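# Roll whiteboard around hallway corner, park between yellow lines

## Task

Push or pull the whiteboard on its wheels around the hallway corner and leave it with all four wheels inside the strip bounded by the two yellow floor lines, with no wheel touching either line. It must finish upright on its own wheels, not propped against a wall. Either robot or both may be used. At the end, release it and move the robots away from it. If any robot tips over or is left leaning, the task fails.

## Robot and tools

ROBOTS. r1 and r2 are identical Hello Robot Stretch 4 units. Each has an omni-wheel base, a lift that slides up a mast, an arm that telescopes straight out ahead, a wrist with yaw, pitch and roll joints, and a two-finger gripper. Each carries four cameras: <name>_head_camera (pinhole, 420x560), <name>_head_left_camera and <name>_head_right_camera (fisheye, 420x672), and <name>_wrist_camera (pinhole, 616x392). A robot stands about 1.6 m tall, and its base edge lies no more than 0.23 m from the base origin.

FRAMES. Every robot reports in its own base frame: origin on the floor below the base centre, x ahead, y to the left, z up. hand_pose is a fixed point between the open fingertips, given in that frame; with all wrist joints at zero its axes line up with the base axes. Its printed position may be somewhat wrong. The odometry frame is the base frame as it was when the scene began. Because the two robots do not share a frame, their positions relative to each other can only be judged from images, lidar_m and wrist_depth_mm. The camera calibration lines give K, distortion and T_world_to_cam, where world means the carrying robot's base frame; real values drift slightly, and wrist camera poses get worse with a long arm.

execute_actions. Argument actions is a list holding one action or none (empty = just report state and images). The action is an object keyed "r1" and/or "r2". For each robot give "base", "joints" or both, optionally with "pace" and "contact_limits"; or give only {"end_of_arm": "enable_torque"} to re-power wrist or gripper motors that shut themselves off. Argument cameras lists camera names to return (null, omitted or ["all"] gives every camera; [] gives none); one image per listed camera, in the order named by the pictures line.
- base: one command per robot, a relative move measured from the base position in the latest state report. {"translate_m": d} drives straight, metres, -2 to 2, forward positive. {"strafe_m": d} slides sideways without turning, metres, -2 to 2, left positive. {"rotate_rad": d} spins in place, radians, -3.2 to 3.2, counter-clockwise from above positive.
- joints: absolute targets by name, any subset: lift_m 0 to 1.2; arm_m 0 to 0.55 (extension ahead); wrist_yaw_rad -1.134 to 4.276 (0 straight ahead, positive turns left, 3.14 folded back, above 3.4 the arm may block it); wrist_pitch_rad -1.117 to 4.259 (0 level, 1.57 pointing down); wrist_roll_rad -1.117 to 4.259 (0 fingers level, positive clockwise seen from behind); gripper_m -0.038 to 0.141 (fingertip gap in metres; negative means squeezing together). Done tolerances: ±0.004 for lift, arm and gripper; ±0.02 for yaw and roll; ±0.05 for pitch.
- pace: "slow", "default", "fast", "max"; base speeds 0.1, 0.3, 0.4, 0.6 m/s and 1, 2, 3, 4 rad/s. With lift above 0.2 the base is slowed further, to 0.3 m/s and 1 rad/s at lift 1.2.
- contact_limits: {"arm_m": v}, v from 0 (gentlest) to 0.75 (firmest), default 0.5; the arm halts when it pushes that hard.
All motions in an action begin together and may finish at different moments; one action is capped at 15 s. Anything not named may keep straining toward an earlier target without the status showing it. A joint target outside its range is clipped and reported; any other bad value or unknown key rejects the whole call. If a result reports a stop, the remaining motion calls in that same reply are skipped.

wait: seconds 0 to 10; nothing new is commanded, returns state and images.
zoom_image: camera name plus region [x0, y0, x1, y1] in image pixels, top-left origin, at most 504 by 504; only for cameras with full images in the latest result.
finished_scene: pass the current scene number; irreversible; the result tells whether the goal was met. The board must already be parked and stay so.

RESULTS. base_status and joint_status: "done" (for the base, wheels turned the full amount even if slipping), "off_target" (resting short, maybe still pushing), "contact_stop_at_<key>" (hit something; that part goes slack), "limit_stop_at_<name>", "time_out", "torque_fault". on_its_own lists uncommanded behaviour; "held at" is a held target, not a position. limit_stop_at_tilt means leaning over 6 degrees: lift, arm and wheels go slack until it straightens. lidar_m: 12 distances in metres, 30-degree sectors, 1st ahead then counter-clockwise (4th left, 7th behind, 10th right); "-" means nothing seen or closer than 0.25 m; sees roughly 0.15 m up to robot height, sees the other robot, may miss glass and thin legs. wrist_depth_mm: 7x7 grid of median depths, 100 to 2000 mm, from top left. base_odometry counts wheel turns (slip included); heading -3.142 to 3.142, left positive. If turned_by_wheels and turned_by_imu disagree by over about 0.1 rad, the base hit or slipped. base_tilt in degrees, forward and right positive, with a fixed bias up to about 1.5. motor_effort: percent of maximum, positive toward higher joint values, peak of the last action in brackets; wheel_0, wheel_1, wheel_2 positive means turning right.

GRIPPING. Command a gap below the object width to hold it; a smaller value squeezes harder and pulls it in. Only a clear shift in gripper_m effort confirms a grip. Stuck fingertips on a surface: raise the lift. To unfold the wrist at start, send lift_m 0.4 with wrist_yaw_rad 0 together. Tilting the gripper up while rolled can trigger limit_stop_at_own_body.

AVOID. Any firm contact between the two robots (fails the run); once bases touch, even millimetres more is a hard press. When sharing a load, remember two robots may differ by up to 3 cm of travel per metre, which strains the hands. Driving or turning with over 1 kg held and arm_m above 0.2, especially fast, or pushing hard with a high gripper, can tip a robot. A wrist motor overloaded (e.g. a base move jamming the gripper, or over about 2 kg held level) faults and goes limp until enable_torque. Also avoid dropping things, slamming, hard pushes, and letting the whiteboard topple.

Each tool is called as name(argument=value, ...) on one line, values as JSON.

## Session

execute_actions(actions=[])

Scene clock: 0.00 s.
r1.base_odometry: x=+0.000 y=+0.000 heading=+0.000 (m, m, rad; r1's odometry frame)
r1.turned_by_wheels: +0.000 (rad since the last result)
r1.turned_by_imu: +0.000 (rad since the last result)
r1.base_tilt: forward=+0.6 right=+0.4 (deg)
r1.lidar_m: 2.15 1.07 0.84 0.82 0.92 1.42 1.17 0.83 0.62 0.62 0.67 1.09
r1.base_status: not commanded
r1.joint_positions: lift_m=+0.265 arm_m=-0.002 wrist_yaw_rad=+3.167 wrist_pitch_rad=-0.013 wrist_roll_rad=-0.001 gripper_m=+0.057
r1.joint_status: not commanded
r1.motor_effort: lift_m=+20 arm_m=+0 wrist_yaw_rad=-2 wrist_pitch_rad=-6 wrist_roll_rad=+2 gripper_m=+1 wheel_0=+0 wheel_1=+0 wheel_2=+0 (%)
r1.hand_pose: x=-0.1221 y=+0.0802 z=+0.4469 quat_wxyz=(-0.013, +0.007, +0.000, +1.000) (m; r1's base frame)
r1.wrist_depth_mm: - 141 228 1576 - - 1576 / - 111 140 1618 - - 1464 / - 113 140 1618 - - 1499 / - 135 175 1618 - - 1499 / 212 1060 1336 1618 - - 1499 / 219 1098 196 1397 193 1618 1430 / 218 976 1078 110 1078 1025 1098
r2.base_odometry: x=+0.000 y=+0.000 heading=+0.000 (m, m, rad; r2's odometry frame)
r2.turned_by_wheels: +0.000 (rad since the last result)
r2.turned_by_imu: +0.000 (rad since the last result)
r2.base_tilt: forward=+0.0 right=-0.8 (deg)
r2.lidar_m: 0.64 0.66 0.79 0.77 0.78 0.75 0.69 1.42 0.83 0.71 0.70 0.77
r2.base_status: not commanded
r2.joint_positions: lift_m=+0.274 arm_m=-0.002 wrist_yaw_rad=+3.117 wrist_pitch_rad=-0.015 wrist_roll_rad=-0.004 gripper_m=+0.057
r2.joint_status: not commanded
r2.motor_effort: lift_m=+21 arm_m=+0 wrist_yaw_rad=+0 wrist_pitch_rad=-6 wrist_roll_rad=-1 gripper_m=-1 wheel_0=+0 wheel_1=-1 wheel_2=+0 (%)
r2.hand_pose: x=-0.1174 y=+0.0945 z=+0.4567 quat_wxyz=(+0.012, +0.007, -0.002, +1.000) (m; r2's base frame)
r2.wrist_depth_mm: - 140 1397 854 904 946 759 / - 140 866 842 904 946 750 / - 126 193 831 917 960 759 / 105 140 245 842 904 931 759 / 139 - - 842 904 946 768 / 1618 1808 201 831 196 946 778 / 1138 1138 1118 111 891 904 778
pictures: r1_head_camera, r1_head_left_camera, r1_head_right_camera, r1_wrist_camera, r2_head_camera, r2_head_left_camera, r2_head_right_camera, r2_wrist_camera
Images, in order (width x height): r1_head_camera 420x560, r1_head_left_camera 420x672, r1_head_right_camera 420x672, r1_wrist_camera 616x392, r2_head_camera 420x560, r2_head_left_camera 420x672, r2_head_right_camera 420x672, r2_wrist_camera 616x392.

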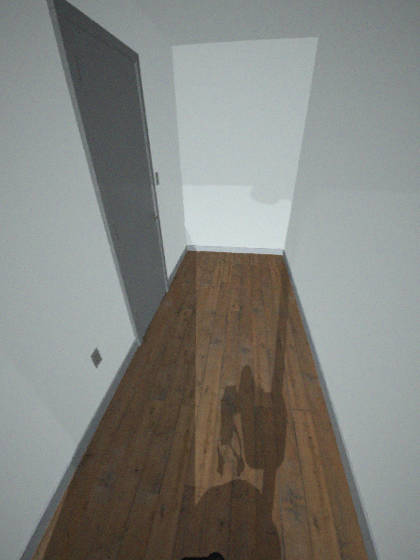

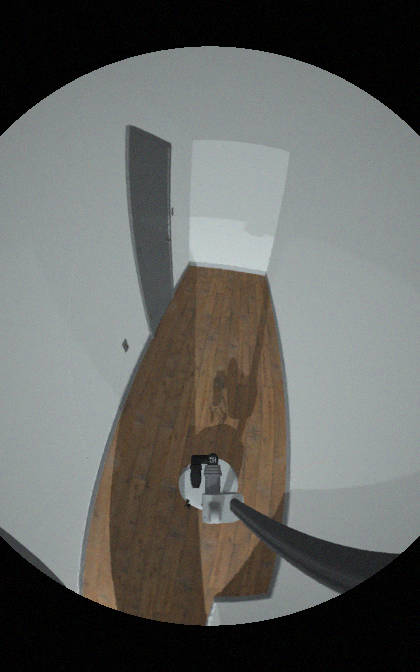

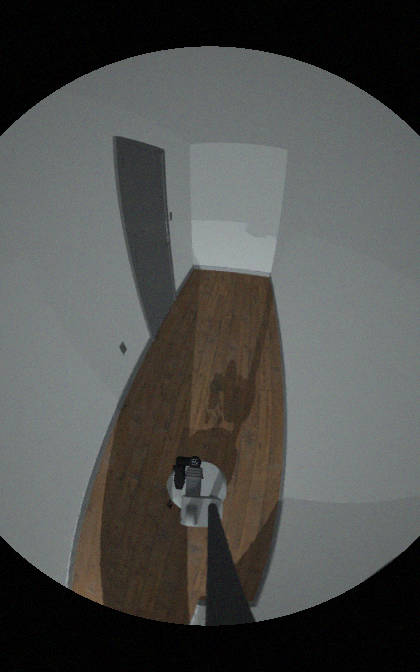

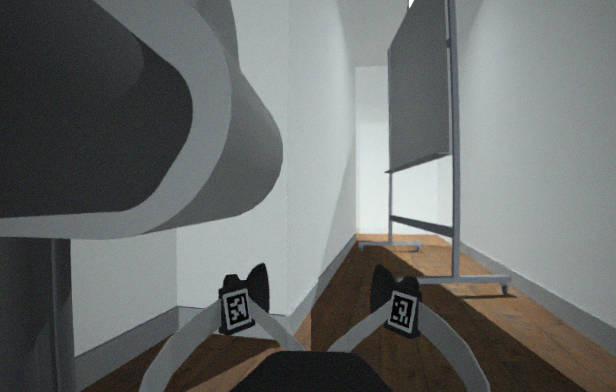

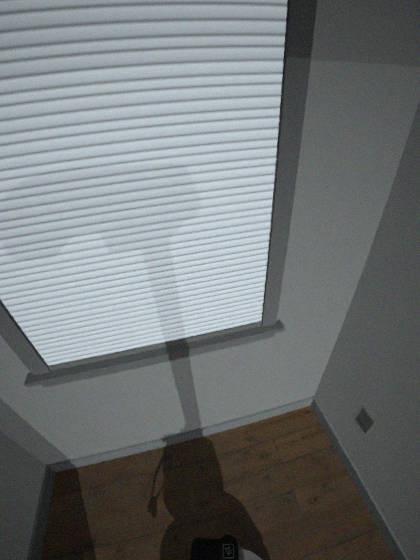

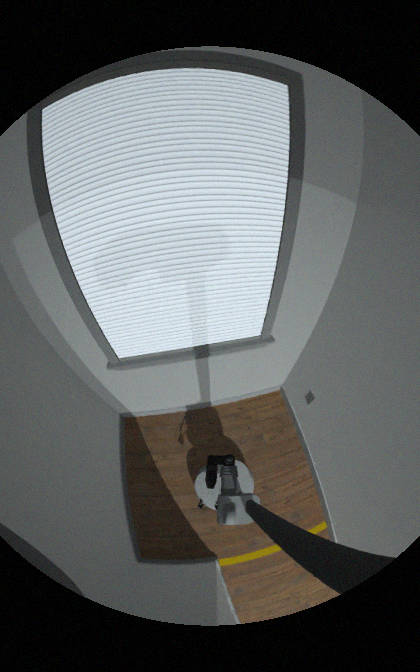

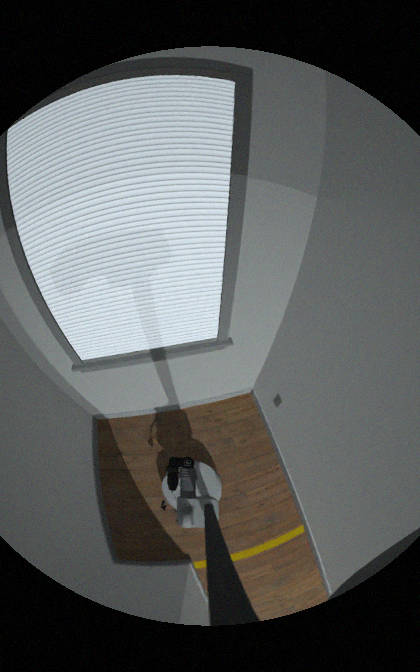

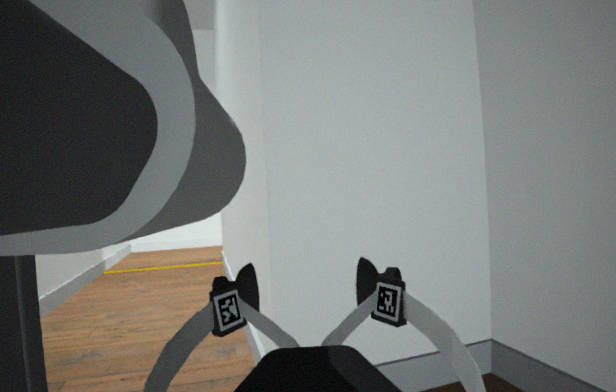

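execute_actions(actions=[{"r1":{"base":{"rotate_rad":3.03},"joints":{"lift_m":0.4,"wrist_yaw_rad":0,"gripper_m":0.14},"pace":"fast"},"r2":{"base":{"rotate_rad":-2.95},"joints":{"lift_m":0.4,"wrist_yaw_rad":0,"gripper_m":0.14},"pace":"fast"}}], cameras=["r1_head_camera","r2_head_camera","r1_wrist_camera"])

Scene clock: 2.83 s.
r1.base_odometry: x=+0.000 y=+0.000 heading=+3.030 (m, m, rad; r1's odometry frame)
r1.turned_by_wheels: +3.030 (rad since the last result)
r1.turned_by_imu: +3.032 (rad since the last result)
r1.base_tilt: forward=+0.4 right=+0.4 (deg)
r1.lidar_m: 1.18 0.90 0.63 0.62 0.64 0.92 2.74 1.20 0.88 0.83 0.87 1.24
r1.base_status: done
r1.joint_positions: lift_m=+0.400 arm_m=-0.002 wrist_yaw_rad=+0.001 wrist_pitch_rad=-0.013 wrist_roll_rad=-0.001 gripper_m=+0.140
r1.joint_status: all done
r1.motor_effort: lift_m=+23(26) arm_m=-1(0) wrist_yaw_rad=-4(11) wrist_pitch_rad=-7(8) wrist_roll_rad=+3(0) gripper_m=+4(3) wheel_0=-1(9) wheel_1=+0(10) wheel_2=+0(11) (%)
r1.hand_pose: x=+0.4570 y=-0.0873 z=+0.5817 quat_wxyz=(+1.000, +0.000, -0.007, +0.000) (m; r1's base frame)
r1.wrist_depth_mm: 946 976 1060 - - 1708 1205 / 960 960 1078 - - 1708 1182 / 960 960 1078 - - 1756 1182 / 976 960 1098 - - 1756 1160 / 960 960 1078 - - 1756 1160 / 960 960 960 - 1708 203 1182 / 946 976 1060 110 1397 1336 1182
r2.base_odometry: x=+0.000 y=+0.000 heading=-2.950 (m, m, rad; r2's odometry frame)
r2.turned_by_wheels: -2.950 (rad since the last result)
r2.turned_by_imu: -2.919 (rad since the last result)
r2.base_tilt: forward=+0.1 right=-0.8 (deg)
r2.lidar_m: 0.69 1.11 0.78 0.71 0.75 0.67 0.65 0.67 0.83 0.77 0.80 0.69
r2.base_status: done
r2.joint_positions: lift_m=+0.400 arm_m=-0.002 wrist_yaw_rad=+0.000 wrist_pitch_rad=-0.015 wrist_roll_rad=-0.004 gripper_m=+0.140
r2.joint_status: all done
r2.motor_effort: lift_m=+22(25) arm_m=+0(0) wrist_yaw_rad=-2(5) wrist_pitch_rad=-7(6) wrist_roll_rad=+0(1) gripper_m=+0(2) wheel_0=+2(9) wheel_1=+1(9) wheel_2=+2(11) (%)
r2.hand_pose: x=+0.4573 y=-0.0873 z=+0.5824 quat_wxyz=(+1.000, -0.002, -0.007, +0.000) (m; r2's base frame)
r2.wrist_depth_mm: 1336 - - 1060 452 462 469 / 1336 - - 1160 455 459 466 / 1308 - - 1281 455 462 466 / 1308 - - 1430 452 462 469 / 1281 1921 - 1618 455 459 469 / 1255 1537 1756 1160 452 459 469 / 1229 1397 1499 111 452 459 469
pictures: r1_head_camera, r1_wrist_camera, r2_head_camera
camera_calibration (this result's frames):
r1_wrist_camera: T_world_to_cam=[[0.035163, -0.999348, -0.00820492, -0.0947589], [0.00542478, 0.00840073, -0.99995, 0.636942], [0.999367, 0.0351167, 0.00571664, -0.229683], [0, 0, 0, 1]] pos_world=[0.229414, -0.0919822, 0.637446]
Images, in order (width x height): r1_head_camera 420x560, r1_wrist_camera 616x392, r2_head_camera 420x560.

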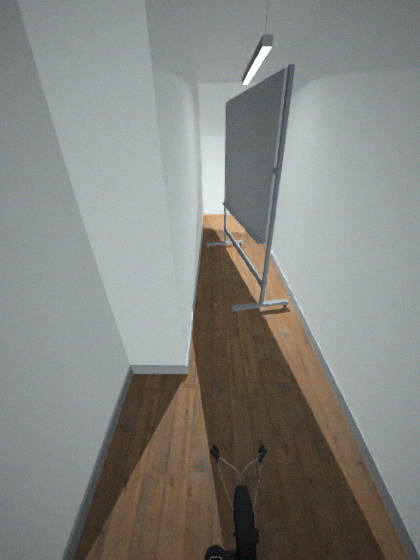

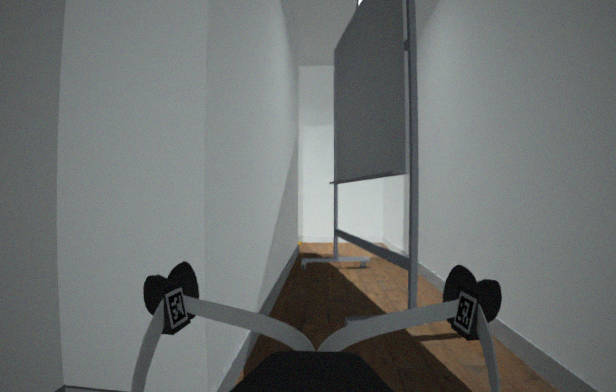

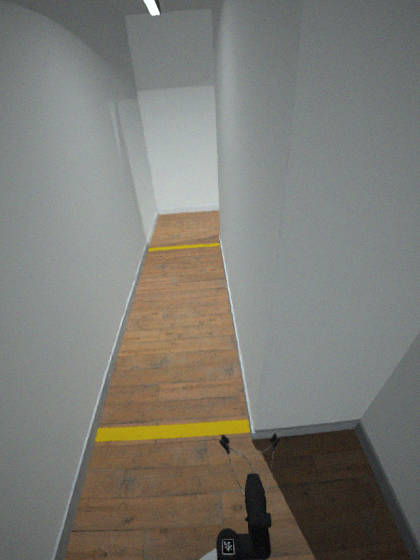

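execute_actions(actions=[{"r1":{"base":{"strafe_m":-0.4},"pace":"fast"},"r2":{"base":{"strafe_m":0.28},"pace":"fast"}}], cameras=[])

execute_actions(actions=[{"r1":{"base":{"translate_m":1.1},"pace":"fast"},"r2":{"base":{"translate_m":2},"pace":"max"}}], cameras=["r1_head_camera","r2_head_camera","r1_wrist_camera"])

Scene clock: 7.63 s.
r1.base_odometry: x=+0.045 y=+0.398 heading=+3.030 (m, m, rad; r1's odometry frame)
r1.turned_by_wheels: +0.000 (rad since the last result)
r1.turned_by_imu: +0.000 (rad since the last result)
r1.base_tilt: forward=+0.4 right=+0.5 (deg)
r1.lidar_m: 1.84 1.30 1.06 1.01 1.06 1.52 1.65 0.63 0.46 0.43 0.44 0.67
r1.base_status: done
r1.joint_positions: lift_m=+0.400 arm_m=-0.002 wrist_yaw_rad=+0.000 wrist_pitch_rad=-0.013 wrist_roll_rad=-0.001 gripper_m=+0.140
r1.joint_status: not commanded
r1.motor_effort: lift_m=+23(23) arm_m=-1(0) wrist_yaw_rad=-3(4) wrist_pitch_rad=-7(8) wrist_roll_rad=+2(1) gripper_m=+2(0) wheel_0=+0(11) wheel_1=+1(14) wheel_2=+0(0) (%)
r1.hand_pose: x=+0.4570 y=-0.0874 z=+0.5818 quat_wxyz=(+1.000, +0.000, -0.007, +0.000) (m; r1's base frame)
r1.wrist_depth_mm: 976 1281 - - - 854 597 / 960 1281 - - - 866 585 / 960 1308 - - - 866 585 / 960 1308 - - - 878 597 / 976 1336 - - - 866 585 / 976 1160 1708 - 1464 204 585 / 960 1182 1430 111 1366 820 591
r2.base_odometry: x=+0.053 y=-0.275 heading=-2.950 (m, m, rad; r2's odometry frame)
r2.turned_by_wheels: +0.000 (rad since the last result)
r2.turned_by_imu: -0.001 (rad since the last result)
r2.base_tilt: forward=+0.0 right=-0.8 (deg)
r2.lidar_m: 1.52 0.66 0.47 0.43 0.44 0.60 0.67 0.67 0.93 1.06 0.99 0.80
r2.base_status: done
r2.joint_positions: lift_m=+0.400 arm_m=-0.002 wrist_yaw_rad=+0.000 wrist_pitch_rad=-0.015 wrist_roll_rad=-0.004 gripper_m=+0.140
r2.joint_status: not commanded
r2.motor_effort: lift_m=+22(22) arm_m=+0(0) wrist_yaw_rad=-1(1) wrist_pitch_rad=-6(6) wrist_roll_rad=-1(2) gripper_m=-1(2) wheel_0=+0(12) wheel_1=-1(11) wheel_2=+0(6) (%)
r2.hand_pose: x=+0.4573 y=-0.0874 z=+0.5824 quat_wxyz=(+1.000, -0.002, -0.007, +0.000) (m; r2's base frame)
r2.wrist_depth_mm: 878 1397 - - 1118 640 469 / 878 1397 - - 1182 654 480 / 866 1366 - - 1205 676 488 / 854 1336 - - 1229 683 496 / 854 1308 - - 1281 647 500 / 831 1008 1756 - 1060 609 504 / 809 1138 1464 111 1160 654 504
pictures: none
No camera images: the call's "cameras" was empty. Leave "cameras" out to get every camera's image.

Scene clock: 12.83 s.
r1.base_odometry: x=-1.049 y=+0.520 heading=+3.030 (m, m, rad; r1's odometry frame)
r1.turned_by_wheels: +0.000 (rad since the last result)
r1.turned_by_imu: -0.003 (rad since the last result)
r1.base_tilt: forward=+0.4 right=+0.2 (deg)
r1.lidar_m: 0.76 0.85 0.59 0.58 1.04 1.48 1.80 0.68 0.47 0.44 0.47 0.68
r1.base_status: done
r1.joint_positions: lift_m=+0.400 arm_m=-0.002 wrist_yaw_rad=+0.000 wrist_pitch_rad=-0.013 wrist_roll_rad=-0.001 gripper_m=+0.140
r1.joint_status: not commanded
r1.motor_effort: lift_m=+23(23) arm_m=+0(0) wrist_yaw_rad=-4(2) wrist_pitch_rad=-8(7) wrist_roll_rad=+2(3) gripper_m=+0(1) wheel_0=+1(6) wheel_1=+1(6) wheel_2=+2(13) (%)
r1.hand_pose: x=+0.4570 y=-0.0874 z=+0.5818 quat_wxyz=(+1.000, +0.000, -0.007, +0.000) (m; r1's base frame)
r1.wrist_depth_mm: 891 1281 - 931 - 878 615 / 891 1281 - 917 - 891 609 / 917 1281 - 866 - 904 609 / 917 1308 - - - 904 615 / 917 1308 - - - 904 615 / 904 1118 1708 854 1499 204 603 / 904 1160 1464 111 1366 831 609
r2.base_odometry: x=-1.910 y=-0.657 heading=-2.950 (m, m, rad; r2's odometry frame)
r2.turned_by_wheels: +0.000 (rad since the last result)
r2.turned_by_imu: +0.002 (rad since the last result)
r2.base_tilt: forward=+0.0 right=-0.8 (deg)
r2.lidar_m: 2.04 0.83 0.56 0.53 0.56 0.72 1.83 0.56 0.38 0.34 0.37 0.52
r2.base_status: done
r2.joint_positions: lift_m=+0.400 arm_m=-0.002 wrist_yaw_rad=+0.000 wrist_pitch_rad=-0.015 wrist_roll_rad=-0.004 gripper_m=+0.140
r2.joint_status: not commanded
r2.motor_effort: lift_m=+22(22) arm_m=+0(0) wrist_yaw_rad=+0(0) wrist_pitch_rad=-6(6) wrist_roll_rad=-1(1) gripper_m=+1(1) wheel_0=+1(10) wheel_1=+0(8) wheel_2=+1(15) (%)
r2.hand_pose: x=+0.4573 y=-0.0874 z=+0.5824 quat_wxyz=(+1.000, -0.002, -0.007, +0.000) (m; r2's base frame)
r2.wrist_depth_mm: 1042 1661 1808 1808 1921 473 353 / 1025 1618 1808 1808 1863 484 355 / 1025 1576 1863 1863 1921 496 359 / 1008 1576 1808 1863 1863 504 366 / 1008 1537 1863 1921 1863 477 368 / 991 1205 1756 1863 1661 449 370 / 946 1281 1499 111 1308 484 379
pictures: r1_head_camera, r1_wrist_camera, r2_head_camera
camera_calibration (this result's frames):
r1_wrist_camera: T_world_to_cam=[[0.0347839, -0.999361, -0.0082044, -0.0946951], [0.00544846, 0.00839888, -0.99995, 0.636964], [0.99938, 0.0347374, 0.00573713, -0.229697], [0, 0, 0, 1]] pos_world=[0.229378, -0.0920054, 0.637473]
Images, in order (width x height): r1_head_camera 420x560, r1_wrist_camera 616x392, r2_head_camera 420x560.

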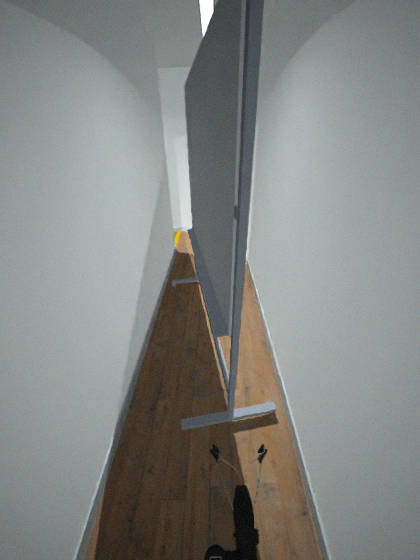

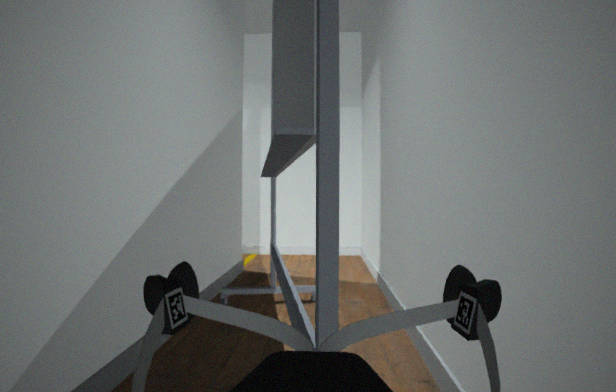

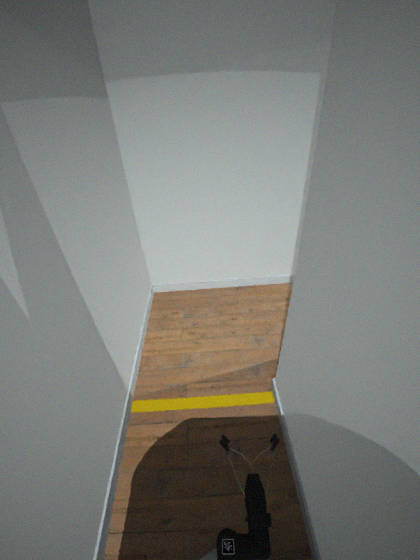

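execute_actions(actions=[{"r1":{"base":{"translate_m":0.33}},"r2":{"base":{"rotate_rad":0.06}}}], cameras=[])

execute_actions(actions=[{"r1":{"joints":{"gripper_m":0.0}},"r2":{"base":{"strafe_m":0.15}}}], cameras=["r1_wrist_camera"])

execute_actions(actions=[{"r1":{"base":{"strafe_m":0.15},"pace":"slow"}}], cameras=["r1_head_camera"])

execute_actions(actions=[{"r1":{"base":{"translate_m":0.6},"pace":"slow"},"r2":{"base":{"translate_m":0.4}}}], cameras=["r1_head_camera","r2_head_right_camera"])

Scene clock: 16.53 s.
r1.base_odometry: x=-1.377 y=+0.556 heading=+3.030 (m, m, rad; r1's odometry frame)
r1.turned_by_wheels: +0.000 (rad since the last result)
r1.turned_by_imu: -0.001 (rad since the last result)
r1.base_tilt: forward=+0.6 right=+0.5 (deg)
r1.lidar_m: 0.43 0.44 0.60 0.56 0.60 1.46 1.80 0.68 0.48 0.46 0.48 0.50
r1.base_status: done
r1.joint_positions: lift_m=+0.400 arm_m=-0.002 wrist_yaw_rad=+0.000 wrist_pitch_rad=-0.013 wrist_roll_rad=-0.001 gripper_m=+0.140
r1.joint_status: not commanded
r1.motor_effort: lift_m=+23(23) arm_m=+0(0) wrist_yaw_rad=-3(3) wrist_pitch_rad=-8(6) wrist_roll_rad=+2(1) gripper_m=+2(2) wheel_0=+0(6) wheel_1=+0(4) wheel_2=-1(9) (%)
r1.hand_pose: x=+0.4570 y=-0.0874 z=+0.5818 quat_wxyz=(+1.000, +0.000, -0.007, +0.000) (m; r1's base frame)
r1.wrist_depth_mm: 891 1255 - 314 1708 891 621 / 891 1281 1756 312 1756 891 609 / 917 1281 - 496 1708 904 615 / 917 1308 - - 1756 904 615 / 904 1281 - - 1708 904 615 / 891 1118 1661 229 1308 204 609 / 891 1160 1430 110 1366 842 615
r2.base_odometry: x=-1.910 y=-0.657 heading=-2.890 (m, m, rad; r2's odometry frame)
r2.turned_by_wheels: +0.059 (rad since the last result)
r2.turned_by_imu: +0.058 (rad since the last result)
r2.base_tilt: forward=+0.1 right=-0.8 (deg)
r2.lidar_m: 2.04 0.78 0.55 0.53 0.55 0.79 1.40 0.51 0.38 0.35 0.37 0.55
r2.base_status: done
r2.joint_positions: lift_m=+0.400 arm_m=-0.002 wrist_yaw_rad=+0.000 wrist_pitch_rad=-0.015 wrist_roll_rad=-0.004 gripper_m=+0.140
r2.joint_status: not commanded
r2.motor_effort: lift_m=+22(22) arm_m=+0(1) wrist_yaw_rad=+0(1) wrist_pitch_rad=-6(6) wrist_roll_rad=-2(0) gripper_m=-1(1) wheel_0=-4(1) wheel_1=-2(6) wheel_2=-2(11) (%)
r2.hand_pose: x=+0.4573 y=-0.0874 z=+0.5824 quat_wxyz=(+1.000, -0.002, -0.007, +0.000) (m; r2's base frame)
r2.wrist_depth_mm: 917 1397 1863 1808 1863 554 394 / 917 1397 1863 1863 1863 569 402 / 917 1336 1863 1863 1863 585 410 / 917 1336 1921 1863 1863 591 415 / 891 1308 1921 1863 1863 564 418 / 866 1060 1756 1863 1661 525 424 / 866 1160 1499 111 1397 564 424
pictures: none
No camera images: the call's "cameras" was empty. Leave "cameras" out to get every camera's image.

Scene clock: 18.90 s.
r1.base_odometry: x=-1.377 y=+0.557 heading=+3.030 (m, m, rad; r1's odometry frame)
r1.turned_by_wheels: -0.001 (rad since the last result)
r1.turned_by_imu: -0.001 (rad since the last result)
r1.base_tilt: forward=+0.4 right=+0.3 (deg)
r1.lidar_m: 0.43 0.41 0.59 0.56 0.59 1.45 1.79 0.70 0.46 0.45 0.46 0.51
r1.base_status: not commanded
r1.joint_positions: lift_m=+0.400 arm_m=-0.002 wrist_yaw_rad=-0.009 wrist_pitch_rad=-0.013 wrist_roll_rad=-0.001 gripper_m=+0.001
r1.joint_status: all done
r1.on_its_own: wrist_yaw_rad is at rest, and its effort (+21) is outside its rest range (-13 to +13)
r1.motor_effort: lift_m=+23(23) arm_m=-1(0) wrist_yaw_rad=+21(27) wrist_pitch_rad=-8(7) wrist_roll_rad=+2(1) gripper_m=-25(22) wheel_0=-5(5) wheel_1=-1(1) wheel_2=-2(2) (%)
r1.hand_pose: x=+0.4562 y=-0.0899 z=+0.5817 quat_wxyz=(+1.000, +0.000, -0.007, -0.004) (m; r1's base frame)
r1.wrist_depth_mm: 904 1308 - 232 1863 854 603 / 917 1336 1808 232 1863 854 591 / 917 1336 - 232 1863 866 597 / 931 1366 - 232 1863 866 603 / 931 1336 - 232 1863 866 597 / 917 1336 1661 207 187 798 591 / 917 1160 1336 110 1336 683 597
r2.base_odometry: x=-1.873 y=-0.802 heading=-2.890 (m, m, rad; r2's odometry frame)
r2.turned_by_wheels: +0.000 (rad since the last result)
r2.turned_by_imu: +0.000 (rad since the last result)
r2.base_tilt: forward=+0.0 right=-0.8 (deg)
r2.lidar_m: 1.49 0.56 0.40 0.37 0.40 0.57 1.71 0.74 0.54 0.50 0.55 0.76
r2.base_status: done
r2.joint_positions: lift_m=+0.400 arm_m=-0.002 wrist_yaw_rad=+0.000 wrist_pitch_rad=-0.015 wrist_roll_rad=-0.004 gripper_m=+0.140
r2.joint_status: not commanded
r2.motor_effort: lift_m=+22(22) arm_m=+0(0) wrist_yaw_rad=-1(1) wrist_pitch_rad=-6(6) wrist_roll_rad=+0(1) gripper_m=+4(1) wheel_0=-2(9) wheel_1=+1(10) wheel_2=+0(2) (%)
r2.hand_pose: x=+0.4573 y=-0.0874 z=+0.5824 quat_wxyz=(+1.000, -0.002, -0.007, +0.000) (m; r2's base frame)
r2.wrist_depth_mm: 699 1042 1863 1863 1808 1863 603 / 707 1042 1863 1863 1808 1808 615 / 691 1042 1863 1808 1863 1863 621 / 691 1025 1863 1863 1863 1808 615 / 683 991 1863 1863 1863 1863 621 / 668 788 1499 1863 1618 1618 640 / 654 891 1366 111 1397 1281 634
pictures: r1_wrist_camera
camera_calibration (this result's frames):
r1_wrist_camera: T_world_to_cam=[[0.0260608, -0.999627, -0.00821226, -0.0932209], [0.00532504, 0.00835375, -0.999951, 0.636986], [0.999646, 0.0260158, 0.00554076, -0.229628], [0, 0, 0, 1]] pos_world=[0.228584, -0.0925334, 0.637461]
Images, in order (width x height): r1_wrist_camera 616x392.

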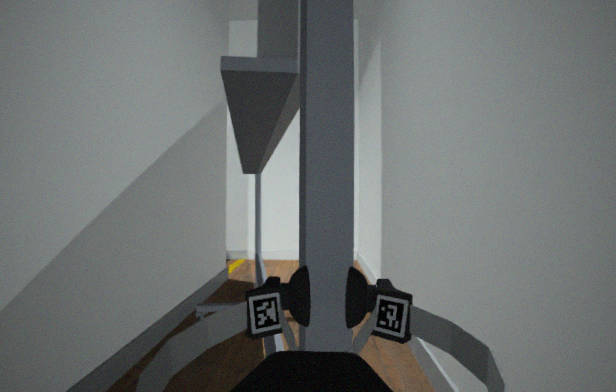

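Scene clock: 21.53 s.
r1.base_odometry: x=-1.394 y=+0.408 heading=+3.028 (m, m, rad; r1's odometry frame)
r1.turned_by_wheels: -0.001 (rad since the last result)
r1.turned_by_imu: -0.003 (rad since the last result)
r1.base_tilt: forward=+0.4 right=+0.3 (deg)
r1.lidar_m: 0.43 0.46 0.44 0.42 0.46 1.25 2.38 0.90 0.63 0.59 0.64 0.46
r1.base_status: done
r1.joint_positions: lift_m=+0.400 arm_m=-0.002 wrist_yaw_rad=-0.017 wrist_pitch_rad=-0.014 wrist_roll_rad=-0.001 gripper_m=+0.001
r1.joint_status: not commanded
r1.on_its_own: wrist_yaw_rad is at rest, and its effort (+46) is outside its rest range (-13 to +13)
r1.motor_effort: lift_m=+23(23) arm_m=+0(0) wrist_yaw_rad=+46(65) wrist_pitch_rad=-6(8) wrist_roll_rad=+2(1) gripper_m=-22(23) wheel_0=-9(17) wheel_1=-1(5) wheel_2=-9(10) (%)
r1.hand_pose: x=+0.4554 y=-0.0924 z=+0.5819 quat_wxyz=(+1.000, +0.000, -0.007, -0.009) (m; r1's base frame)
r1.wrist_depth_mm: 732 1060 - 250 - 1118 798 / 741 1060 1618 248 - 1138 788 / 750 1098 1863 247 - 1160 798 / 759 1098 - 244 - 1138 798 / 741 1098 - 241 - 1138 788 / 750 1098 1499 213 188 1042 798 / 741 960 1255 110 1366 904 798
r2.base_odometry: x=-1.873 y=-0.802 heading=-2.890 (m, m, rad; r2's odometry frame)
r2.turned_by_wheels: +0.000 (rad since the last result)
r2.turned_by_imu: -0.001 (rad since the last result)
r2.base_tilt: forward=+0.0 right=-0.8 (deg)
r2.lidar_m: 1.49 0.57 0.41 0.37 0.41 0.59 1.72 0.73 0.54 0.50 0.53 0.74
r2.base_status: not commanded
r2.joint_positions: lift_m=+0.400 arm_m=-0.002 wrist_yaw_rad=+0.000 wrist_pitch_rad=-0.015 wrist_roll_rad=-0.004 gripper_m=+0.140
r2.joint_status: not commanded
r2.motor_effort: lift_m=+22(22) arm_m=+0(0) wrist_yaw_rad=-1(2) wrist_pitch_rad=-6(7) wrist_roll_rad=-1(0) gripper_m=+1(2) wheel_0=-2(1) wheel_1=+0(0) wheel_2=+0(0) (%)
r2.hand_pose: x=+0.4573 y=-0.0874 z=+0.5824 quat_wxyz=(+1.000, -0.002, -0.007, +0.000) (m; r2's base frame)
r2.wrist_depth_mm: 699 1060 1863 1921 1921 1863 597 / 699 1060 1863 1921 1808 1863 615 / 699 1042 1921 1808 1863 1863 627 / 691 1008 1863 1863 1863 1863 609 / 683 1008 1863 1863 1863 1863 621 / 668 798 1576 1863 1661 1661 640 / 654 891 1397 111 1397 1255 640
pictures: r1_head_camera
Images, in order (width x height): r1_head_camera 420x560.

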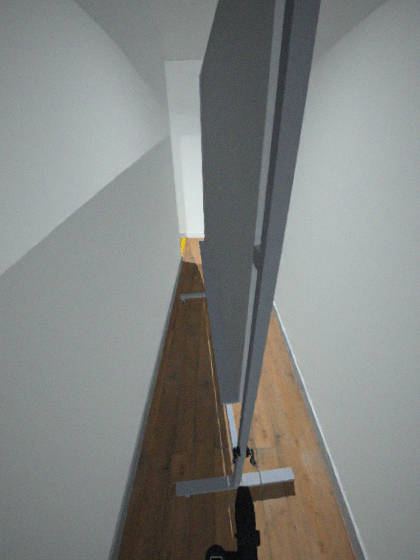

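Scene clock: 28.80 s.
r1.base_odometry: x=-1.989 y=+0.476 heading=+3.028 (m, m, rad; r1's odometry frame)
r1.turned_by_wheels: +0.000 (rad since the last result)
r1.turned_by_imu: -0.006 (rad since the last result)
r1.base_tilt: forward=+0.3 right=+0.5 (deg)
r1.lidar_m: 0.32 0.35 0.43 0.42 0.44 0.61 2.44 0.91 0.63 0.60 0.63 0.33
r1.base_status: done
r1.joint_positions: lift_m=+0.400 arm_m=-0.003 wrist_yaw_rad=-0.009 wrist_pitch_rad=-0.012 wrist_roll_rad=-0.001 gripper_m=+0.000
r1.joint_status: not commanded
r1.on_its_own: wrist_yaw_rad is at rest, and its effort (+24) is outside its rest range (-13 to +13)
r1.motor_effort: lift_m=+23(23) arm_m=+0(0) wrist_yaw_rad=+24(65) wrist_pitch_rad=-10(8) wrist_roll_rad=+2(2) gripper_m=-6(19) wheel_0=+3(7) wheel_1=+3(7) wheel_2=-10(23) (%)
r1.hand_pose: x=+0.4560 y=-0.0899 z=+0.5815 quat_wxyz=(+1.000, +0.000, -0.006, -0.004) (m; r1's base frame)
r1.wrist_depth_mm: 723 1042 237 119 - 1138 820 / 723 1042 389 119 - 1160 809 / 732 1060 1661 119 - 1182 820 / 741 1060 - 119 - 1182 820 / 741 1078 - 119 - 1160 809 / 723 1060 1464 119 179 1160 809 / 723 917 1336 110 1281 960 809
r2.base_odometry: x=-2.260 y=-0.901 heading=-2.890 (m, m, rad; r2's odometry frame)
r2.turned_by_wheels: +0.000 (rad since the last result)
r2.turned_by_imu: -0.001 (rad since the last result)
r2.base_tilt: forward=+0.0 right=-0.9 (deg)
r2.lidar_m: 1.47 0.54 0.42 0.37 0.39 0.55 1.69 0.75 0.54 0.51 0.54 0.78
r2.base_status: done
r2.joint_positions: lift_m=+0.400 arm_m=-0.002 wrist_yaw_rad=+0.000 wrist_pitch_rad=-0.015 wrist_roll_rad=-0.004 gripper_m=+0.140
r2.joint_status: not commanded
r2.motor_effort: lift_m=+22(22) arm_m=+0(0) wrist_yaw_rad=+0(1) wrist_pitch_rad=-6(6) wrist_roll_rad=+0(2) gripper_m=+1(1) wheel_0=+2(7) wheel_1=+2(9) wheel_2=+0(15) (%)
r2.hand_pose: x=+0.4573 y=-0.0874 z=+0.5824 quat_wxyz=(+1.000, -0.002, -0.007, +0.000) (m; r2's base frame)
r2.wrist_depth_mm: 699 1042 1397 1464 1430 1464 1430 / 691 1025 1464 1430 1430 1464 1430 / 691 1025 1430 1430 1430 1430 1464 / 683 1025 1464 1430 1430 1464 1464 / 676 991 1464 1397 1464 1464 1464 / 661 788 1430 1430 1430 1464 1464 / 647 878 1366 111 1366 1281 1255
pictures: r1_head_camera, r2_head_right_camera
Images, in order (width x height): r1_head_camera 420x560, r2_head_right_camera 420x672.

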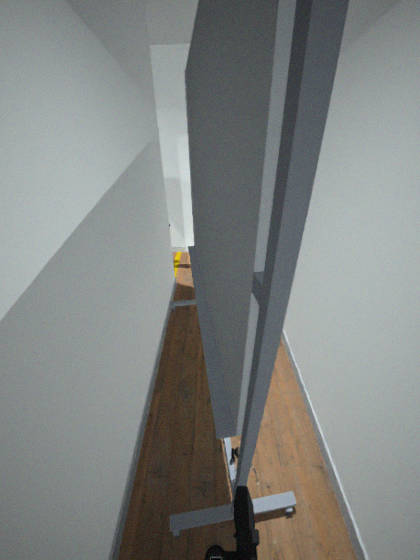

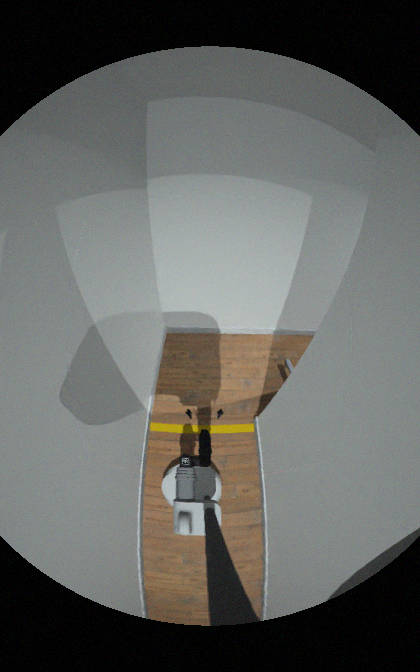

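execute_actions(actions=[{"r1":{"base":{"translate_m":0.5},"joints":{"arm_m":0.15},"pace":"slow"}}], cameras=["r1_head_camera","r2_head_camera"])

Scene clock: 35.53 s.
r1.base_odometry: x=-2.486 y=+0.533 heading=+3.027 (m, m, rad; r1's odometry frame)
r1.turned_by_wheels: -0.001 (rad since the last result)
r1.turned_by_imu: -0.006 (rad since the last result)
r1.base_tilt: forward=+0.4 right=+0.4 (deg)
r1.lidar_m: 0.44 0.48 0.43 0.42 0.43 0.64 2.52 0.90 0.65 0.60 0.63 0.53
r1.base_status: done
r1.joint_positions: lift_m=+0.400 arm_m=+0.148 wrist_yaw_rad=-0.012 wrist_pitch_rad=-0.014 wrist_roll_rad=-0.001 gripper_m=+0.000
r1.joint_status: all done
r1.on_its_own: wrist_yaw_rad is at rest, and its effort (+32) is outside its rest range (-13 to +13)
r1.motor_effort: lift_m=+23(23) arm_m=+12(17) wrist_yaw_rad=+32(54) wrist_pitch_rad=-4(10) wrist_roll_rad=+2(2) gripper_m=-9(6) wheel_0=+0(8) wheel_1=+2(7) wheel_2=-11(21) (%)
r1.hand_pose: x=+0.6061 y=-0.0909 z=+0.5821 quat_wxyz=(+1.000, +0.000, -0.007, -0.006) (m; r1's base frame)
r1.wrist_depth_mm: 741 1078 236 118 1756 1098 798 / 741 1098 389 118 1808 1118 788 / 759 1098 1537 118 1808 1138 798 / 759 1098 - 118 1808 1138 798 / 750 1098 - 118 1756 1138 788 / 750 1098 1537 118 179 1118 788 / 732 946 1336 111 1336 904 798
r2.base_odometry: x=-2.260 y=-0.901 heading=-2.890 (m, m, rad; r2's odometry frame)
r2.turned_by_wheels: +0.000 (rad since the last result)
r2.turned_by_imu: -0.002 (rad since the last result)
r2.base_tilt: forward=+0.0 right=-0.9 (deg)
r2.lidar_m: 1.45 0.53 0.40 0.38 0.39 0.57 1.68 0.73 0.53 0.51 0.54 0.77
r2.base_status: not commanded
r2.joint_positions: lift_m=+0.400 arm_m=-0.002 wrist_yaw_rad=+0.000 wrist_pitch_rad=-0.015 wrist_roll_rad=-0.004 gripper_m=+0.140
r2.joint_status: not commanded
r2.motor_effort: lift_m=+22(22) arm_m=+0(0) wrist_yaw_rad=-1(0) wrist_pitch_rad=-6(6) wrist_roll_rad=-1(2) gripper_m=-2(2) wheel_0=+3(2) wheel_1=+2(2) wheel_2=+0(0) (%)
r2.hand_pose: x=+0.4573 y=-0.0874 z=+0.5824 quat_wxyz=(+1.000, -0.002, -0.007, +0.000) (m; r2's base frame)
r2.wrist_depth_mm: 699 1060 1464 1464 1464 654 661 / 699 1042 1430 1430 1430 647 676 / 691 1025 1430 1464 1464 1464 1430 / 683 1008 1430 1464 1430 1430 1430 / 676 976 1464 1464 1464 1464 1464 / 661 798 1464 1430 1464 1397 1464 / 654 866 1397 111 1397 647 1118
pictures: r1_head_camera, r2_head_camera
Images, in order (width x height): r1_head_camera 420x560, r2_head_camera 420x560.

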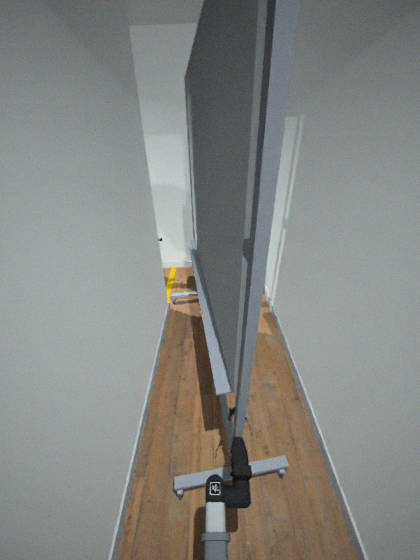

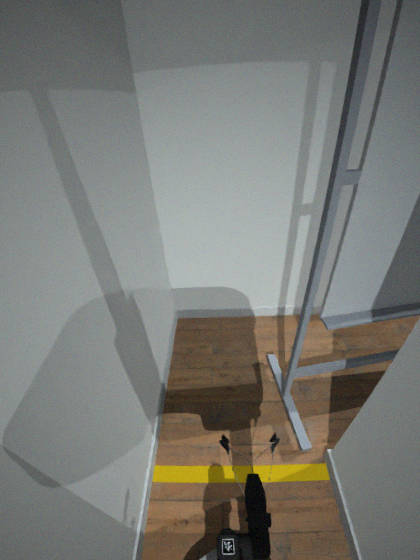

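execute_actions(actions=[{"r1":{"base":{"translate_m":0.33},"pace":"slow"}}], cameras=["r2_wrist_camera","r2_head_camera"])

Scene clock: 40.40 s.
r1.base_odometry: x=-2.813 y=+0.571 heading=+3.026 (m, m, rad; r1's odometry frame)
r1.turned_by_wheels: -0.001 (rad since the last result)
r1.turned_by_imu: -0.005 (rad since the last result)
r1.base_tilt: forward=+0.3 right=+0.4 (deg)
r1.lidar_m: 0.47 0.49 0.44 0.42 0.45 0.64 2.57 0.88 0.62 0.59 0.62 0.54
r1.base_status: done
r1.joint_positions: lift_m=+0.400 arm_m=+0.148 wrist_yaw_rad=-0.011 wrist_pitch_rad=-0.014 wrist_roll_rad=-0.001 gripper_m=+0.000
r1.joint_status: not commanded
r1.on_its_own: wrist_yaw_rad is at rest, and its effort (+31) is outside its rest range (-13 to +13)
r1.motor_effort: lift_m=+23(23) arm_m=+12(12) wrist_yaw_rad=+31(38) wrist_pitch_rad=-4(3) wrist_roll_rad=+1(3) gripper_m=-8(9) wheel_0=+0(4) wheel_1=+2(5) wheel_2=-11(19) (%)
r1.hand_pose: x=+0.6062 y=-0.0907 z=+0.5821 quat_wxyz=(+1.000, +0.000, -0.007, -0.006) (m; r1's base frame)
r1.wrist_depth_mm: 750 1078 236 118 - 1098 788 / 750 1098 387 118 - 1118 778 / 759 1118 - 118 1808 1118 788 / 759 1118 - 118 1756 1118 788 / 759 1118 - 118 - 1118 788 / 759 1118 1138 118 180 1098 768 / 750 946 1281 110 1336 891 778
r2.base_odometry: x=-2.260 y=-0.901 heading=-2.890 (m, m, rad; r2's odometry frame)
r2.turned_by_wheels: +0.000 (rad since the last result)
r2.turned_by_imu: -0.001 (rad since the last result)
r2.base_tilt: forward=+0.1 right=-0.8 (deg)
r2.lidar_m: 0.81 0.55 0.40 0.37 0.39 0.58 1.68 0.72 0.54 0.48 0.53 0.76
r2.base_status: not commanded
r2.joint_positions: lift_m=+0.400 arm_m=-0.002 wrist_yaw_rad=+0.000 wrist_pitch_rad=-0.015 wrist_roll_rad=-0.004 gripper_m=+0.140
r2.joint_status: not commanded
r2.motor_effort: lift_m=+22(22) arm_m=+0(0) wrist_yaw_rad=+0(1) wrist_pitch_rad=-6(6) wrist_roll_rad=-2(2) gripper_m=+2(2) wheel_0=+3(2) wheel_1=+3(2) wheel_2=-1(0) (%)
r2.hand_pose: x=+0.4573 y=-0.0874 z=+0.5824 quat_wxyz=(+1.000, -0.002, -0.007, +0.000) (m; r2's base frame)
r2.wrist_depth_mm: 691 1042 1430 647 668 699 715 / 691 1042 1430 647 661 699 732 / 691 1025 1464 1430 1430 1430 1430 / 683 1008 1430 1430 1464 1430 1464 / 668 991 1464 1464 1430 1464 1464 / 661 788 1464 1430 1464 707 1464 / 647 878 1397 111 676 917 1182
pictures: r2_head_camera, r2_wrist_camera
camera_calibration (this result's frames):
r2_wrist_camera: T_world_to_cam=[[-0.0019426, -0.999007, -0.0445124, -0.0567255], [0.0269804, 0.0444439, -0.998647, 0.634943], [0.999634, -0.00314094, 0.0268673, -0.243212], [0, 0, 0, 1]] pos_world=[0.225882, -0.0856524, 0.638094]
Images, in order (width x height): r2_head_camera 420x560, r2_wrist_camera 616x392.

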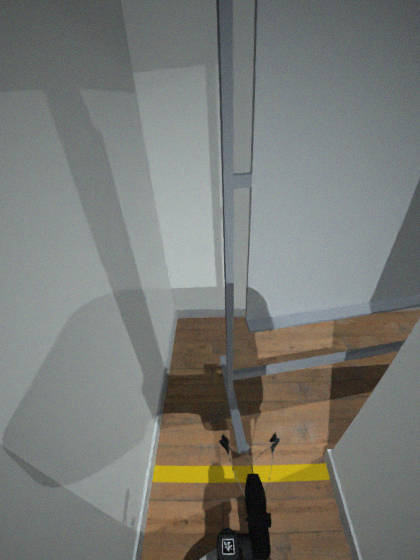

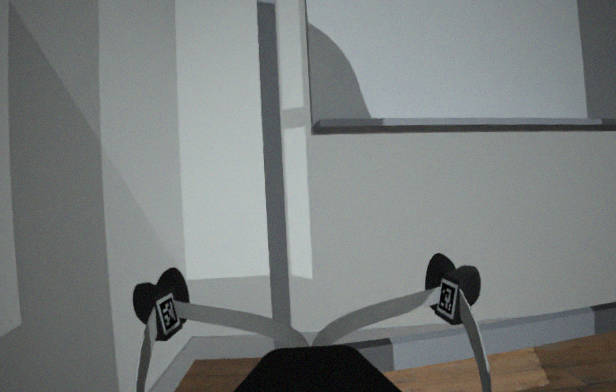

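execute_actions(actions=[{"r2":{"base":{"strafe_m":0.05}}}], cameras=[])

execute_actions(actions=[{"r2":{"joints":{"arm_m":0.48}}}], cameras=[])

execute_actions(actions=[{"r2":{"joints":{"gripper_m":-0.02}},"r1":{"base":{"strafe_m":-0.18},"joints":{"arm_m":0.2},"pace":"slow"}}], cameras=["r2_wrist_camera"])

execute_actions(actions=[{"r2":{"base":{"translate_m":-0.35},"pace":"slow"},"r1":{"base":{"translate_m":0.14},"pace":"slow"}}], cameras=["r1_head_camera","r2_head_camera"])

Scene clock: 42.57 s.
r1.base_odometry: x=-2.813 y=+0.571 heading=+3.026 (m, m, rad; r1's odometry frame)
r1.turned_by_wheels: +0.000 (rad since the last result)
r1.turned_by_imu: +0.000 (rad since the last result)
r1.base_tilt: forward=+0.4 right=+0.4 (deg)
r1.lidar_m: 0.46 0.48 0.43 0.41 0.45 0.63 2.57 0.89 0.64 0.60 0.64 0.53
r1.base_status: not commanded
r1.joint_positions: lift_m=+0.400 arm_m=+0.148 wrist_yaw_rad=-0.011 wrist_pitch_rad=-0.014 wrist_roll_rad=-0.001 gripper_m=+0.000
r1.joint_status: not commanded
r1.on_its_own: wrist_yaw_rad is at rest, and its effort (+31) is outside its rest range (-13 to +13)
r1.motor_effort: lift_m=+23(23) arm_m=+12(12) wrist_yaw_rad=+31(31) wrist_pitch_rad=-3(5) wrist_roll_rad=+2(3) gripper_m=-10(7) wheel_0=+0(0) wheel_1=+2(2) wheel_2=-12(11) (%)
r1.hand_pose: x=+0.6062 y=-0.0907 z=+0.5821 quat_wxyz=(+1.000, +0.000, -0.007, -0.006) (m; r1's base frame)
r1.wrist_depth_mm: 750 1078 236 118 - 1118 788 / 759 1118 387 118 - 1118 778 / 759 1118 - 118 1808 1138 778 / 759 1118 - 118 1756 1118 778 / 759 1118 - 118 - 1118 778 / 759 1098 1160 118 180 1098 778 / 750 946 1255 110 1336 891 778
r2.base_odometry: x=-2.247 y=-0.950 heading=-2.890 (m, m, rad; r2's odometry frame)
r2.turned_by_wheels: +0.000 (rad since the last result)
r2.turned_by_imu: -0.001 (rad since the last result)
r2.base_tilt: forward=+0.0 right=-0.8 (deg)
r2.lidar_m: 0.81 0.49 0.34 0.33 0.34 0.50 1.42 0.83 0.58 0.56 0.59 0.83
r2.base_status: done
r2.joint_positions: lift_m=+0.400 arm_m=-0.002 wrist_yaw_rad=+0.000 wrist_pitch_rad=-0.015 wrist_roll_rad=-0.004 gripper_m=+0.140
r2.joint_status: not commanded
r2.motor_effort: lift_m=+22(22) arm_m=+0(0) wrist_yaw_rad=-1(1) wrist_pitch_rad=-6(6) wrist_roll_rad=-2(1) gripper_m=-1(1) wheel_0=-1(10) wheel_1=-1(8) wheel_2=+0(0) (%)
r2.hand_pose: x=+0.4573 y=-0.0874 z=+0.5824 quat_wxyz=(+1.000, -0.002, -0.007, +0.000) (m; r2's base frame)
r2.wrist_depth_mm: 615 931 1430 1430 661 691 715 / 615 931 1430 1430 661 691 715 / 615 904 1430 1430 1430 1464 1464 / 609 904 1430 1464 1430 1464 1430 / 609 878 1464 1430 1464 1464 1430 / 597 707 1366 1430 1464 1430 1464 / 574 788 1397 111 668 699 1205
pictures: none
No camera images: the call's "cameras" was empty. Leave "cameras" out to get every camera's image.

Scene clock: 45.07 s.
r1.base_odometry: x=-2.813 y=+0.571 heading=+3.026 (m, m, rad; r1's odometry frame)
r1.turned_by_wheels: +0.000 (rad since the last result)
r1.turned_by_imu: +0.000 (rad since the last result)
r1.base_tilt: forward=+0.6 right=+0.4 (deg)
r1.lidar_m: 0.46 0.48 0.45 0.42 0.44 0.62 2.54 0.89 0.62 0.60 0.63 0.53
r1.base_status: not commanded
r1.joint_positions: lift_m=+0.400 arm_m=+0.148 wrist_yaw_rad=-0.011 wrist_pitch_rad=-0.014 wrist_roll_rad=-0.001 gripper_m=+0.000
r1.joint_status: not commanded
r1.on_its_own: wrist_yaw_rad is at rest, and its effort (+29) is outside its rest range (-13 to +13)
r1.motor_effort: lift_m=+23(23) arm_m=+12(12) wrist_yaw_rad=+29(31) wrist_pitch_rad=-4(4) wrist_roll_rad=+4(1) gripper_m=-6(10) wheel_0=+0(0) wheel_1=+2(2) wheel_2=-11(11) (%)
r1.hand_pose: x=+0.6063 y=-0.0905 z=+0.5821 quat_wxyz=(+1.000, +0.000, -0.007, -0.005) (m; r1's base frame)
r1.wrist_depth_mm: 741 1078 236 118 - 1098 788 / 759 1098 387 118 1808 1098 778 / 759 1118 - 118 1756 1118 778 / 768 1098 - 118 1756 1118 788 / 768 1118 - 118 - 1098 778 / 759 1118 1160 118 180 1118 768 / 750 960 1336 111 1336 891 778
r2.base_odometry: x=-2.247 y=-0.950 heading=-2.890 (m, m, rad; r2's odometry frame)
r2.turned_by_wheels: +0.000 (rad since the last result)
r2.turned_by_imu: -0.001 (rad since the last result)
r2.base_tilt: forward=+0.1 right=-0.8 (deg)
r2.lidar_m: 0.84 0.49 0.35 0.30 0.36 0.50 1.38 0.82 0.60 0.54 0.59 0.85
r2.base_status: not commanded
r2.joint_positions: lift_m=+0.400 arm_m=+0.478 wrist_yaw_rad=-0.003 wrist_pitch_rad=-0.015 wrist_roll_rad=-0.004 gripper_m=+0.140
r2.joint_status: all done
r2.motor_effort: lift_m=+22(22) arm_m=+11(11) wrist_yaw_rad=+10(10) wrist_pitch_rad=-6(6) wrist_roll_rad=-1(2) gripper_m=-1(3) wheel_0=-1(1) wheel_1=-1(1) wheel_2=+0(0) (%)
r2.hand_pose: x=+0.9371 y=-0.0884 z=+0.5825 quat_wxyz=(+1.000, -0.002, -0.007, -0.002) (m; r2's base frame)
r2.wrist_depth_mm: 621 931 946 145 960 946 960 / 615 917 960 145 946 946 960 / 615 917 960 145 960 976 960 / 603 891 946 146 946 960 960 / 603 878 946 146 946 960 960 / 585 750 216 146 946 960 960 / 574 759 960 111 960 960 960
pictures: none
No camera images: the call's "cameras" was empty. Leave "cameras" out to get every camera's image.

Scene clock: 48.00 s.
r1.base_odometry: x=-2.793 y=+0.750 heading=+3.027 (m, m, rad; r1's odometry frame)
r1.turned_by_wheels: +0.001 (rad since the last result)
r1.turned_by_imu: +0.002 (rad since the last result)
r1.base_tilt: forward=+0.4 right=+0.4 (deg)
r1.lidar_m: 0.51 0.49 0.63 0.59 0.61 0.88 1.81 0.62 0.43 0.42 0.44 0.61
r1.base_status: done
r1.joint_positions: lift_m=+0.400 arm_m=+0.199 wrist_yaw_rad=+0.009 wrist_pitch_rad=-0.014 wrist_roll_rad=-0.001 gripper_m=+0.000
r1.joint_status: all done
r1.on_its_own: wrist_yaw_rad is at rest, and its effort (-27) is outside its rest range (-13 to +13)
r1.motor_effort: lift_m=+23(23) arm_m=+7(17) wrist_yaw_rad=-27(31) wrist_pitch_rad=-5(6) wrist_roll_rad=+2(2) gripper_m=-13(9) wheel_0=+9(13) wheel_1=+0(3) wheel_2=+3(9) (%)
r1.hand_pose: x=+0.6588 y=-0.0850 z=+0.5820 quat_wxyz=(+1.000, +0.000, -0.007, +0.004) (m; r1's base frame)
r1.wrist_depth_mm: 946 - 236 118 1537 809 564 / 946 - 347 118 1576 820 554 / 960 - 1160 118 1576 820 564 / 960 - 1708 118 1618 831 564 / 960 - - 118 1576 831 559 / 946 1808 186 118 184 809 554 / 946 1138 1255 111 1366 647 564
r2.base_odometry: x=-2.248 y=-0.950 heading=-2.888 (m, m, rad; r2's odometry frame)
r2.turned_by_wheels: +0.002 (rad since the last result)
r2.turned_by_imu: +0.002 (rad since the last result)
r2.base_tilt: forward=+0.1 right=-0.8 (deg)
r2.lidar_m: 0.82 0.48 0.34 0.33 0.36 0.50 1.45 0.80 0.58 0.54 0.59 0.84
r2.base_status: not commanded
r2.joint_positions: lift_m=+0.400 arm_m=+0.479 wrist_yaw_rad=+0.008 wrist_pitch_rad=-0.015 wrist_roll_rad=-0.004 gripper_m=-0.020
r2.joint_status: all done
r2.on_its_own: wrist_yaw_rad is at rest, and its effort (-24) is outside its rest range (-13 to +13)
r2.motor_effort: lift_m=+22(22) arm_m=+8(11) wrist_yaw_rad=-24(55) wrist_pitch_rad=-6(6) wrist_roll_rad=-3(1) gripper_m=-13(11) wheel_0=+10(16) wheel_1=+6(7) wheel_2=+11(13) (%)
r2.hand_pose: x=+0.9386 y=-0.0851 z=+0.5825 quat_wxyz=(+1.000, -0.002, -0.007, +0.004) (m; r2's base frame)
r2.wrist_depth_mm: 597 878 960 135 946 946 946 / 597 878 946 135 931 931 931 / 591 866 946 135 946 946 946 / 585 854 946 135 946 960 931 / 574 842 946 135 960 946 960 / 569 820 182 135 185 946 946 / 554 691 960 111 946 946 946
pictures: r2_wrist_camera
camera_calibration (this result's frames):
r2_wrist_camera: T_world_to_cam=[[0.00596994, -0.998992, -0.0444851, -0.0609464], [0.0267605, 0.0446296, -0.998645, 0.622114], [0.999624, 0.0047714, 0.027, -0.723744], [0, 0, 0, 1]] pos_world=[0.707187, -0.0851964, 0.638101]
Images, in order (width x height): r2_wrist_camera 616x392.

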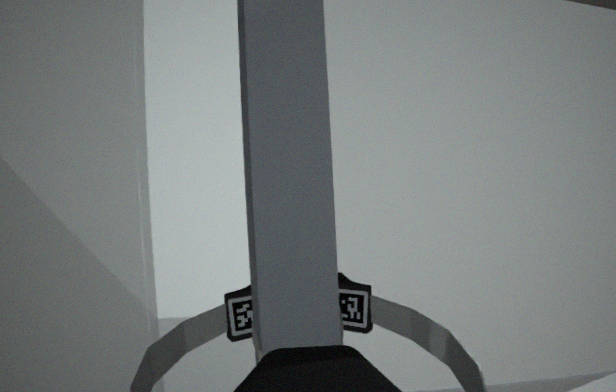

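Scene clock: 52.77 s.
r1.base_odometry: x=-2.932 y=+0.766 heading=+3.028 (m, m, rad; r1's odometry frame)
r1.turned_by_wheels: +0.000 (rad since the last result)
r1.turned_by_imu: -0.006 (rad since the last result)
r1.base_tilt: forward=+0.3 right=+0.3 (deg)
r1.lidar_m: 0.47 0.45 0.63 0.59 0.62 0.88 1.86 0.63 0.44 0.42 0.44 0.59
r1.base_status: done
r1.joint_positions: lift_m=+0.400 arm_m=+0.199 wrist_yaw_rad=+0.007 wrist_pitch_rad=-0.013 wrist_roll_rad=-0.001 gripper_m=+0.000
r1.joint_status: not commanded
r1.on_its_own: wrist_yaw_rad is at rest, and its effort (-20) is outside its rest range (-13 to +13)
r1.motor_effort: lift_m=+23(23) arm_m=+4(9) wrist_yaw_rad=-20(75) wrist_pitch_rad=-9(8) wrist_roll_rad=+2(2) gripper_m=-16(17) wheel_0=+0(11) wheel_1=+2(6) wheel_2=+3(31) (%)
r1.hand_pose: x=+0.6592 y=-0.0855 z=+0.5816 quat_wxyz=(+1.000, +0.000, -0.006, +0.003) (m; r1's base frame)
r1.wrist_depth_mm: 946 263 237 124 1464 768 544 / 976 433 - 124 1281 788 535 / 976 - - 124 1281 788 539 / 976 - - 124 1308 788 544 / 976 - - 124 1281 788 539 / 960 1618 187 124 181 768 530 / 960 1255 1336 110 1255 634 544
r2.base_odometry: x=-1.909 y=-0.861 heading=-2.889 (m, m, rad; r2's odometry frame)
r2.turned_by_wheels: -0.001 (rad since the last result)
r2.turned_by_imu: +0.076 (rad since the last result)
r2.base_tilt: forward=+0.1 right=-0.8 (deg)
r2.lidar_m: 0.86 0.46 0.37 0.34 0.37 0.58 2.79 0.74 0.56 0.54 0.58 0.86
r2.base_status: done
r2.joint_positions: lift_m=+0.400 arm_m=+0.480 wrist_yaw_rad=+0.001 wrist_pitch_rad=-0.015 wrist_roll_rad=-0.005 gripper_m=-0.020
r2.joint_status: not commanded
r2.motor_effort: lift_m=+22(22) arm_m=+2(8) wrist_yaw_rad=-3(75) wrist_pitch_rad=-6(7) wrist_roll_rad=+0(1) gripper_m=-14(17) wheel_0=-10(28) wheel_1=-6(11) wheel_2=+6(34) (%)
r2.hand_pose: x=+0.9391 y=-0.0872 z=+0.5824 quat_wxyz=(+1.000, -0.002, -0.007, +0.000) (m; r2's base frame)
r2.wrist_depth_mm: 508 723 1308 167 1255 1205 255 / 508 723 1281 167 1255 1229 1229 / 508 715 1281 167 1255 1229 1205 / 504 715 1281 166 1255 1205 1229 / 492 691 1229 167 1281 1229 1205 / 488 683 891 168 185 1229 1229 / 480 597 1160 111 1229 1182 1205
pictures: r1_head_camera, r2_head_camera
Images, in order (width x height): r1_head_camera 420x560, r2_head_camera 420x560.

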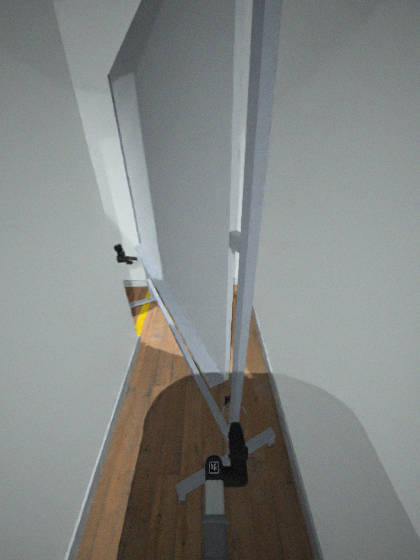

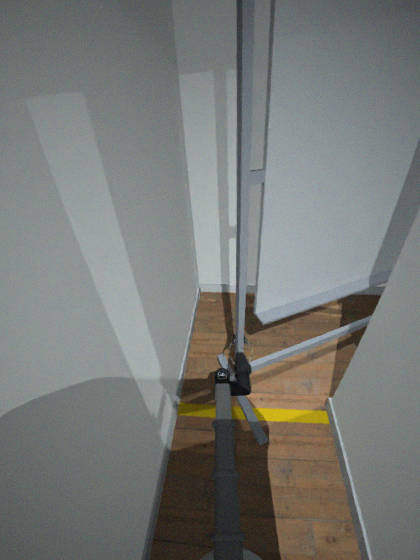

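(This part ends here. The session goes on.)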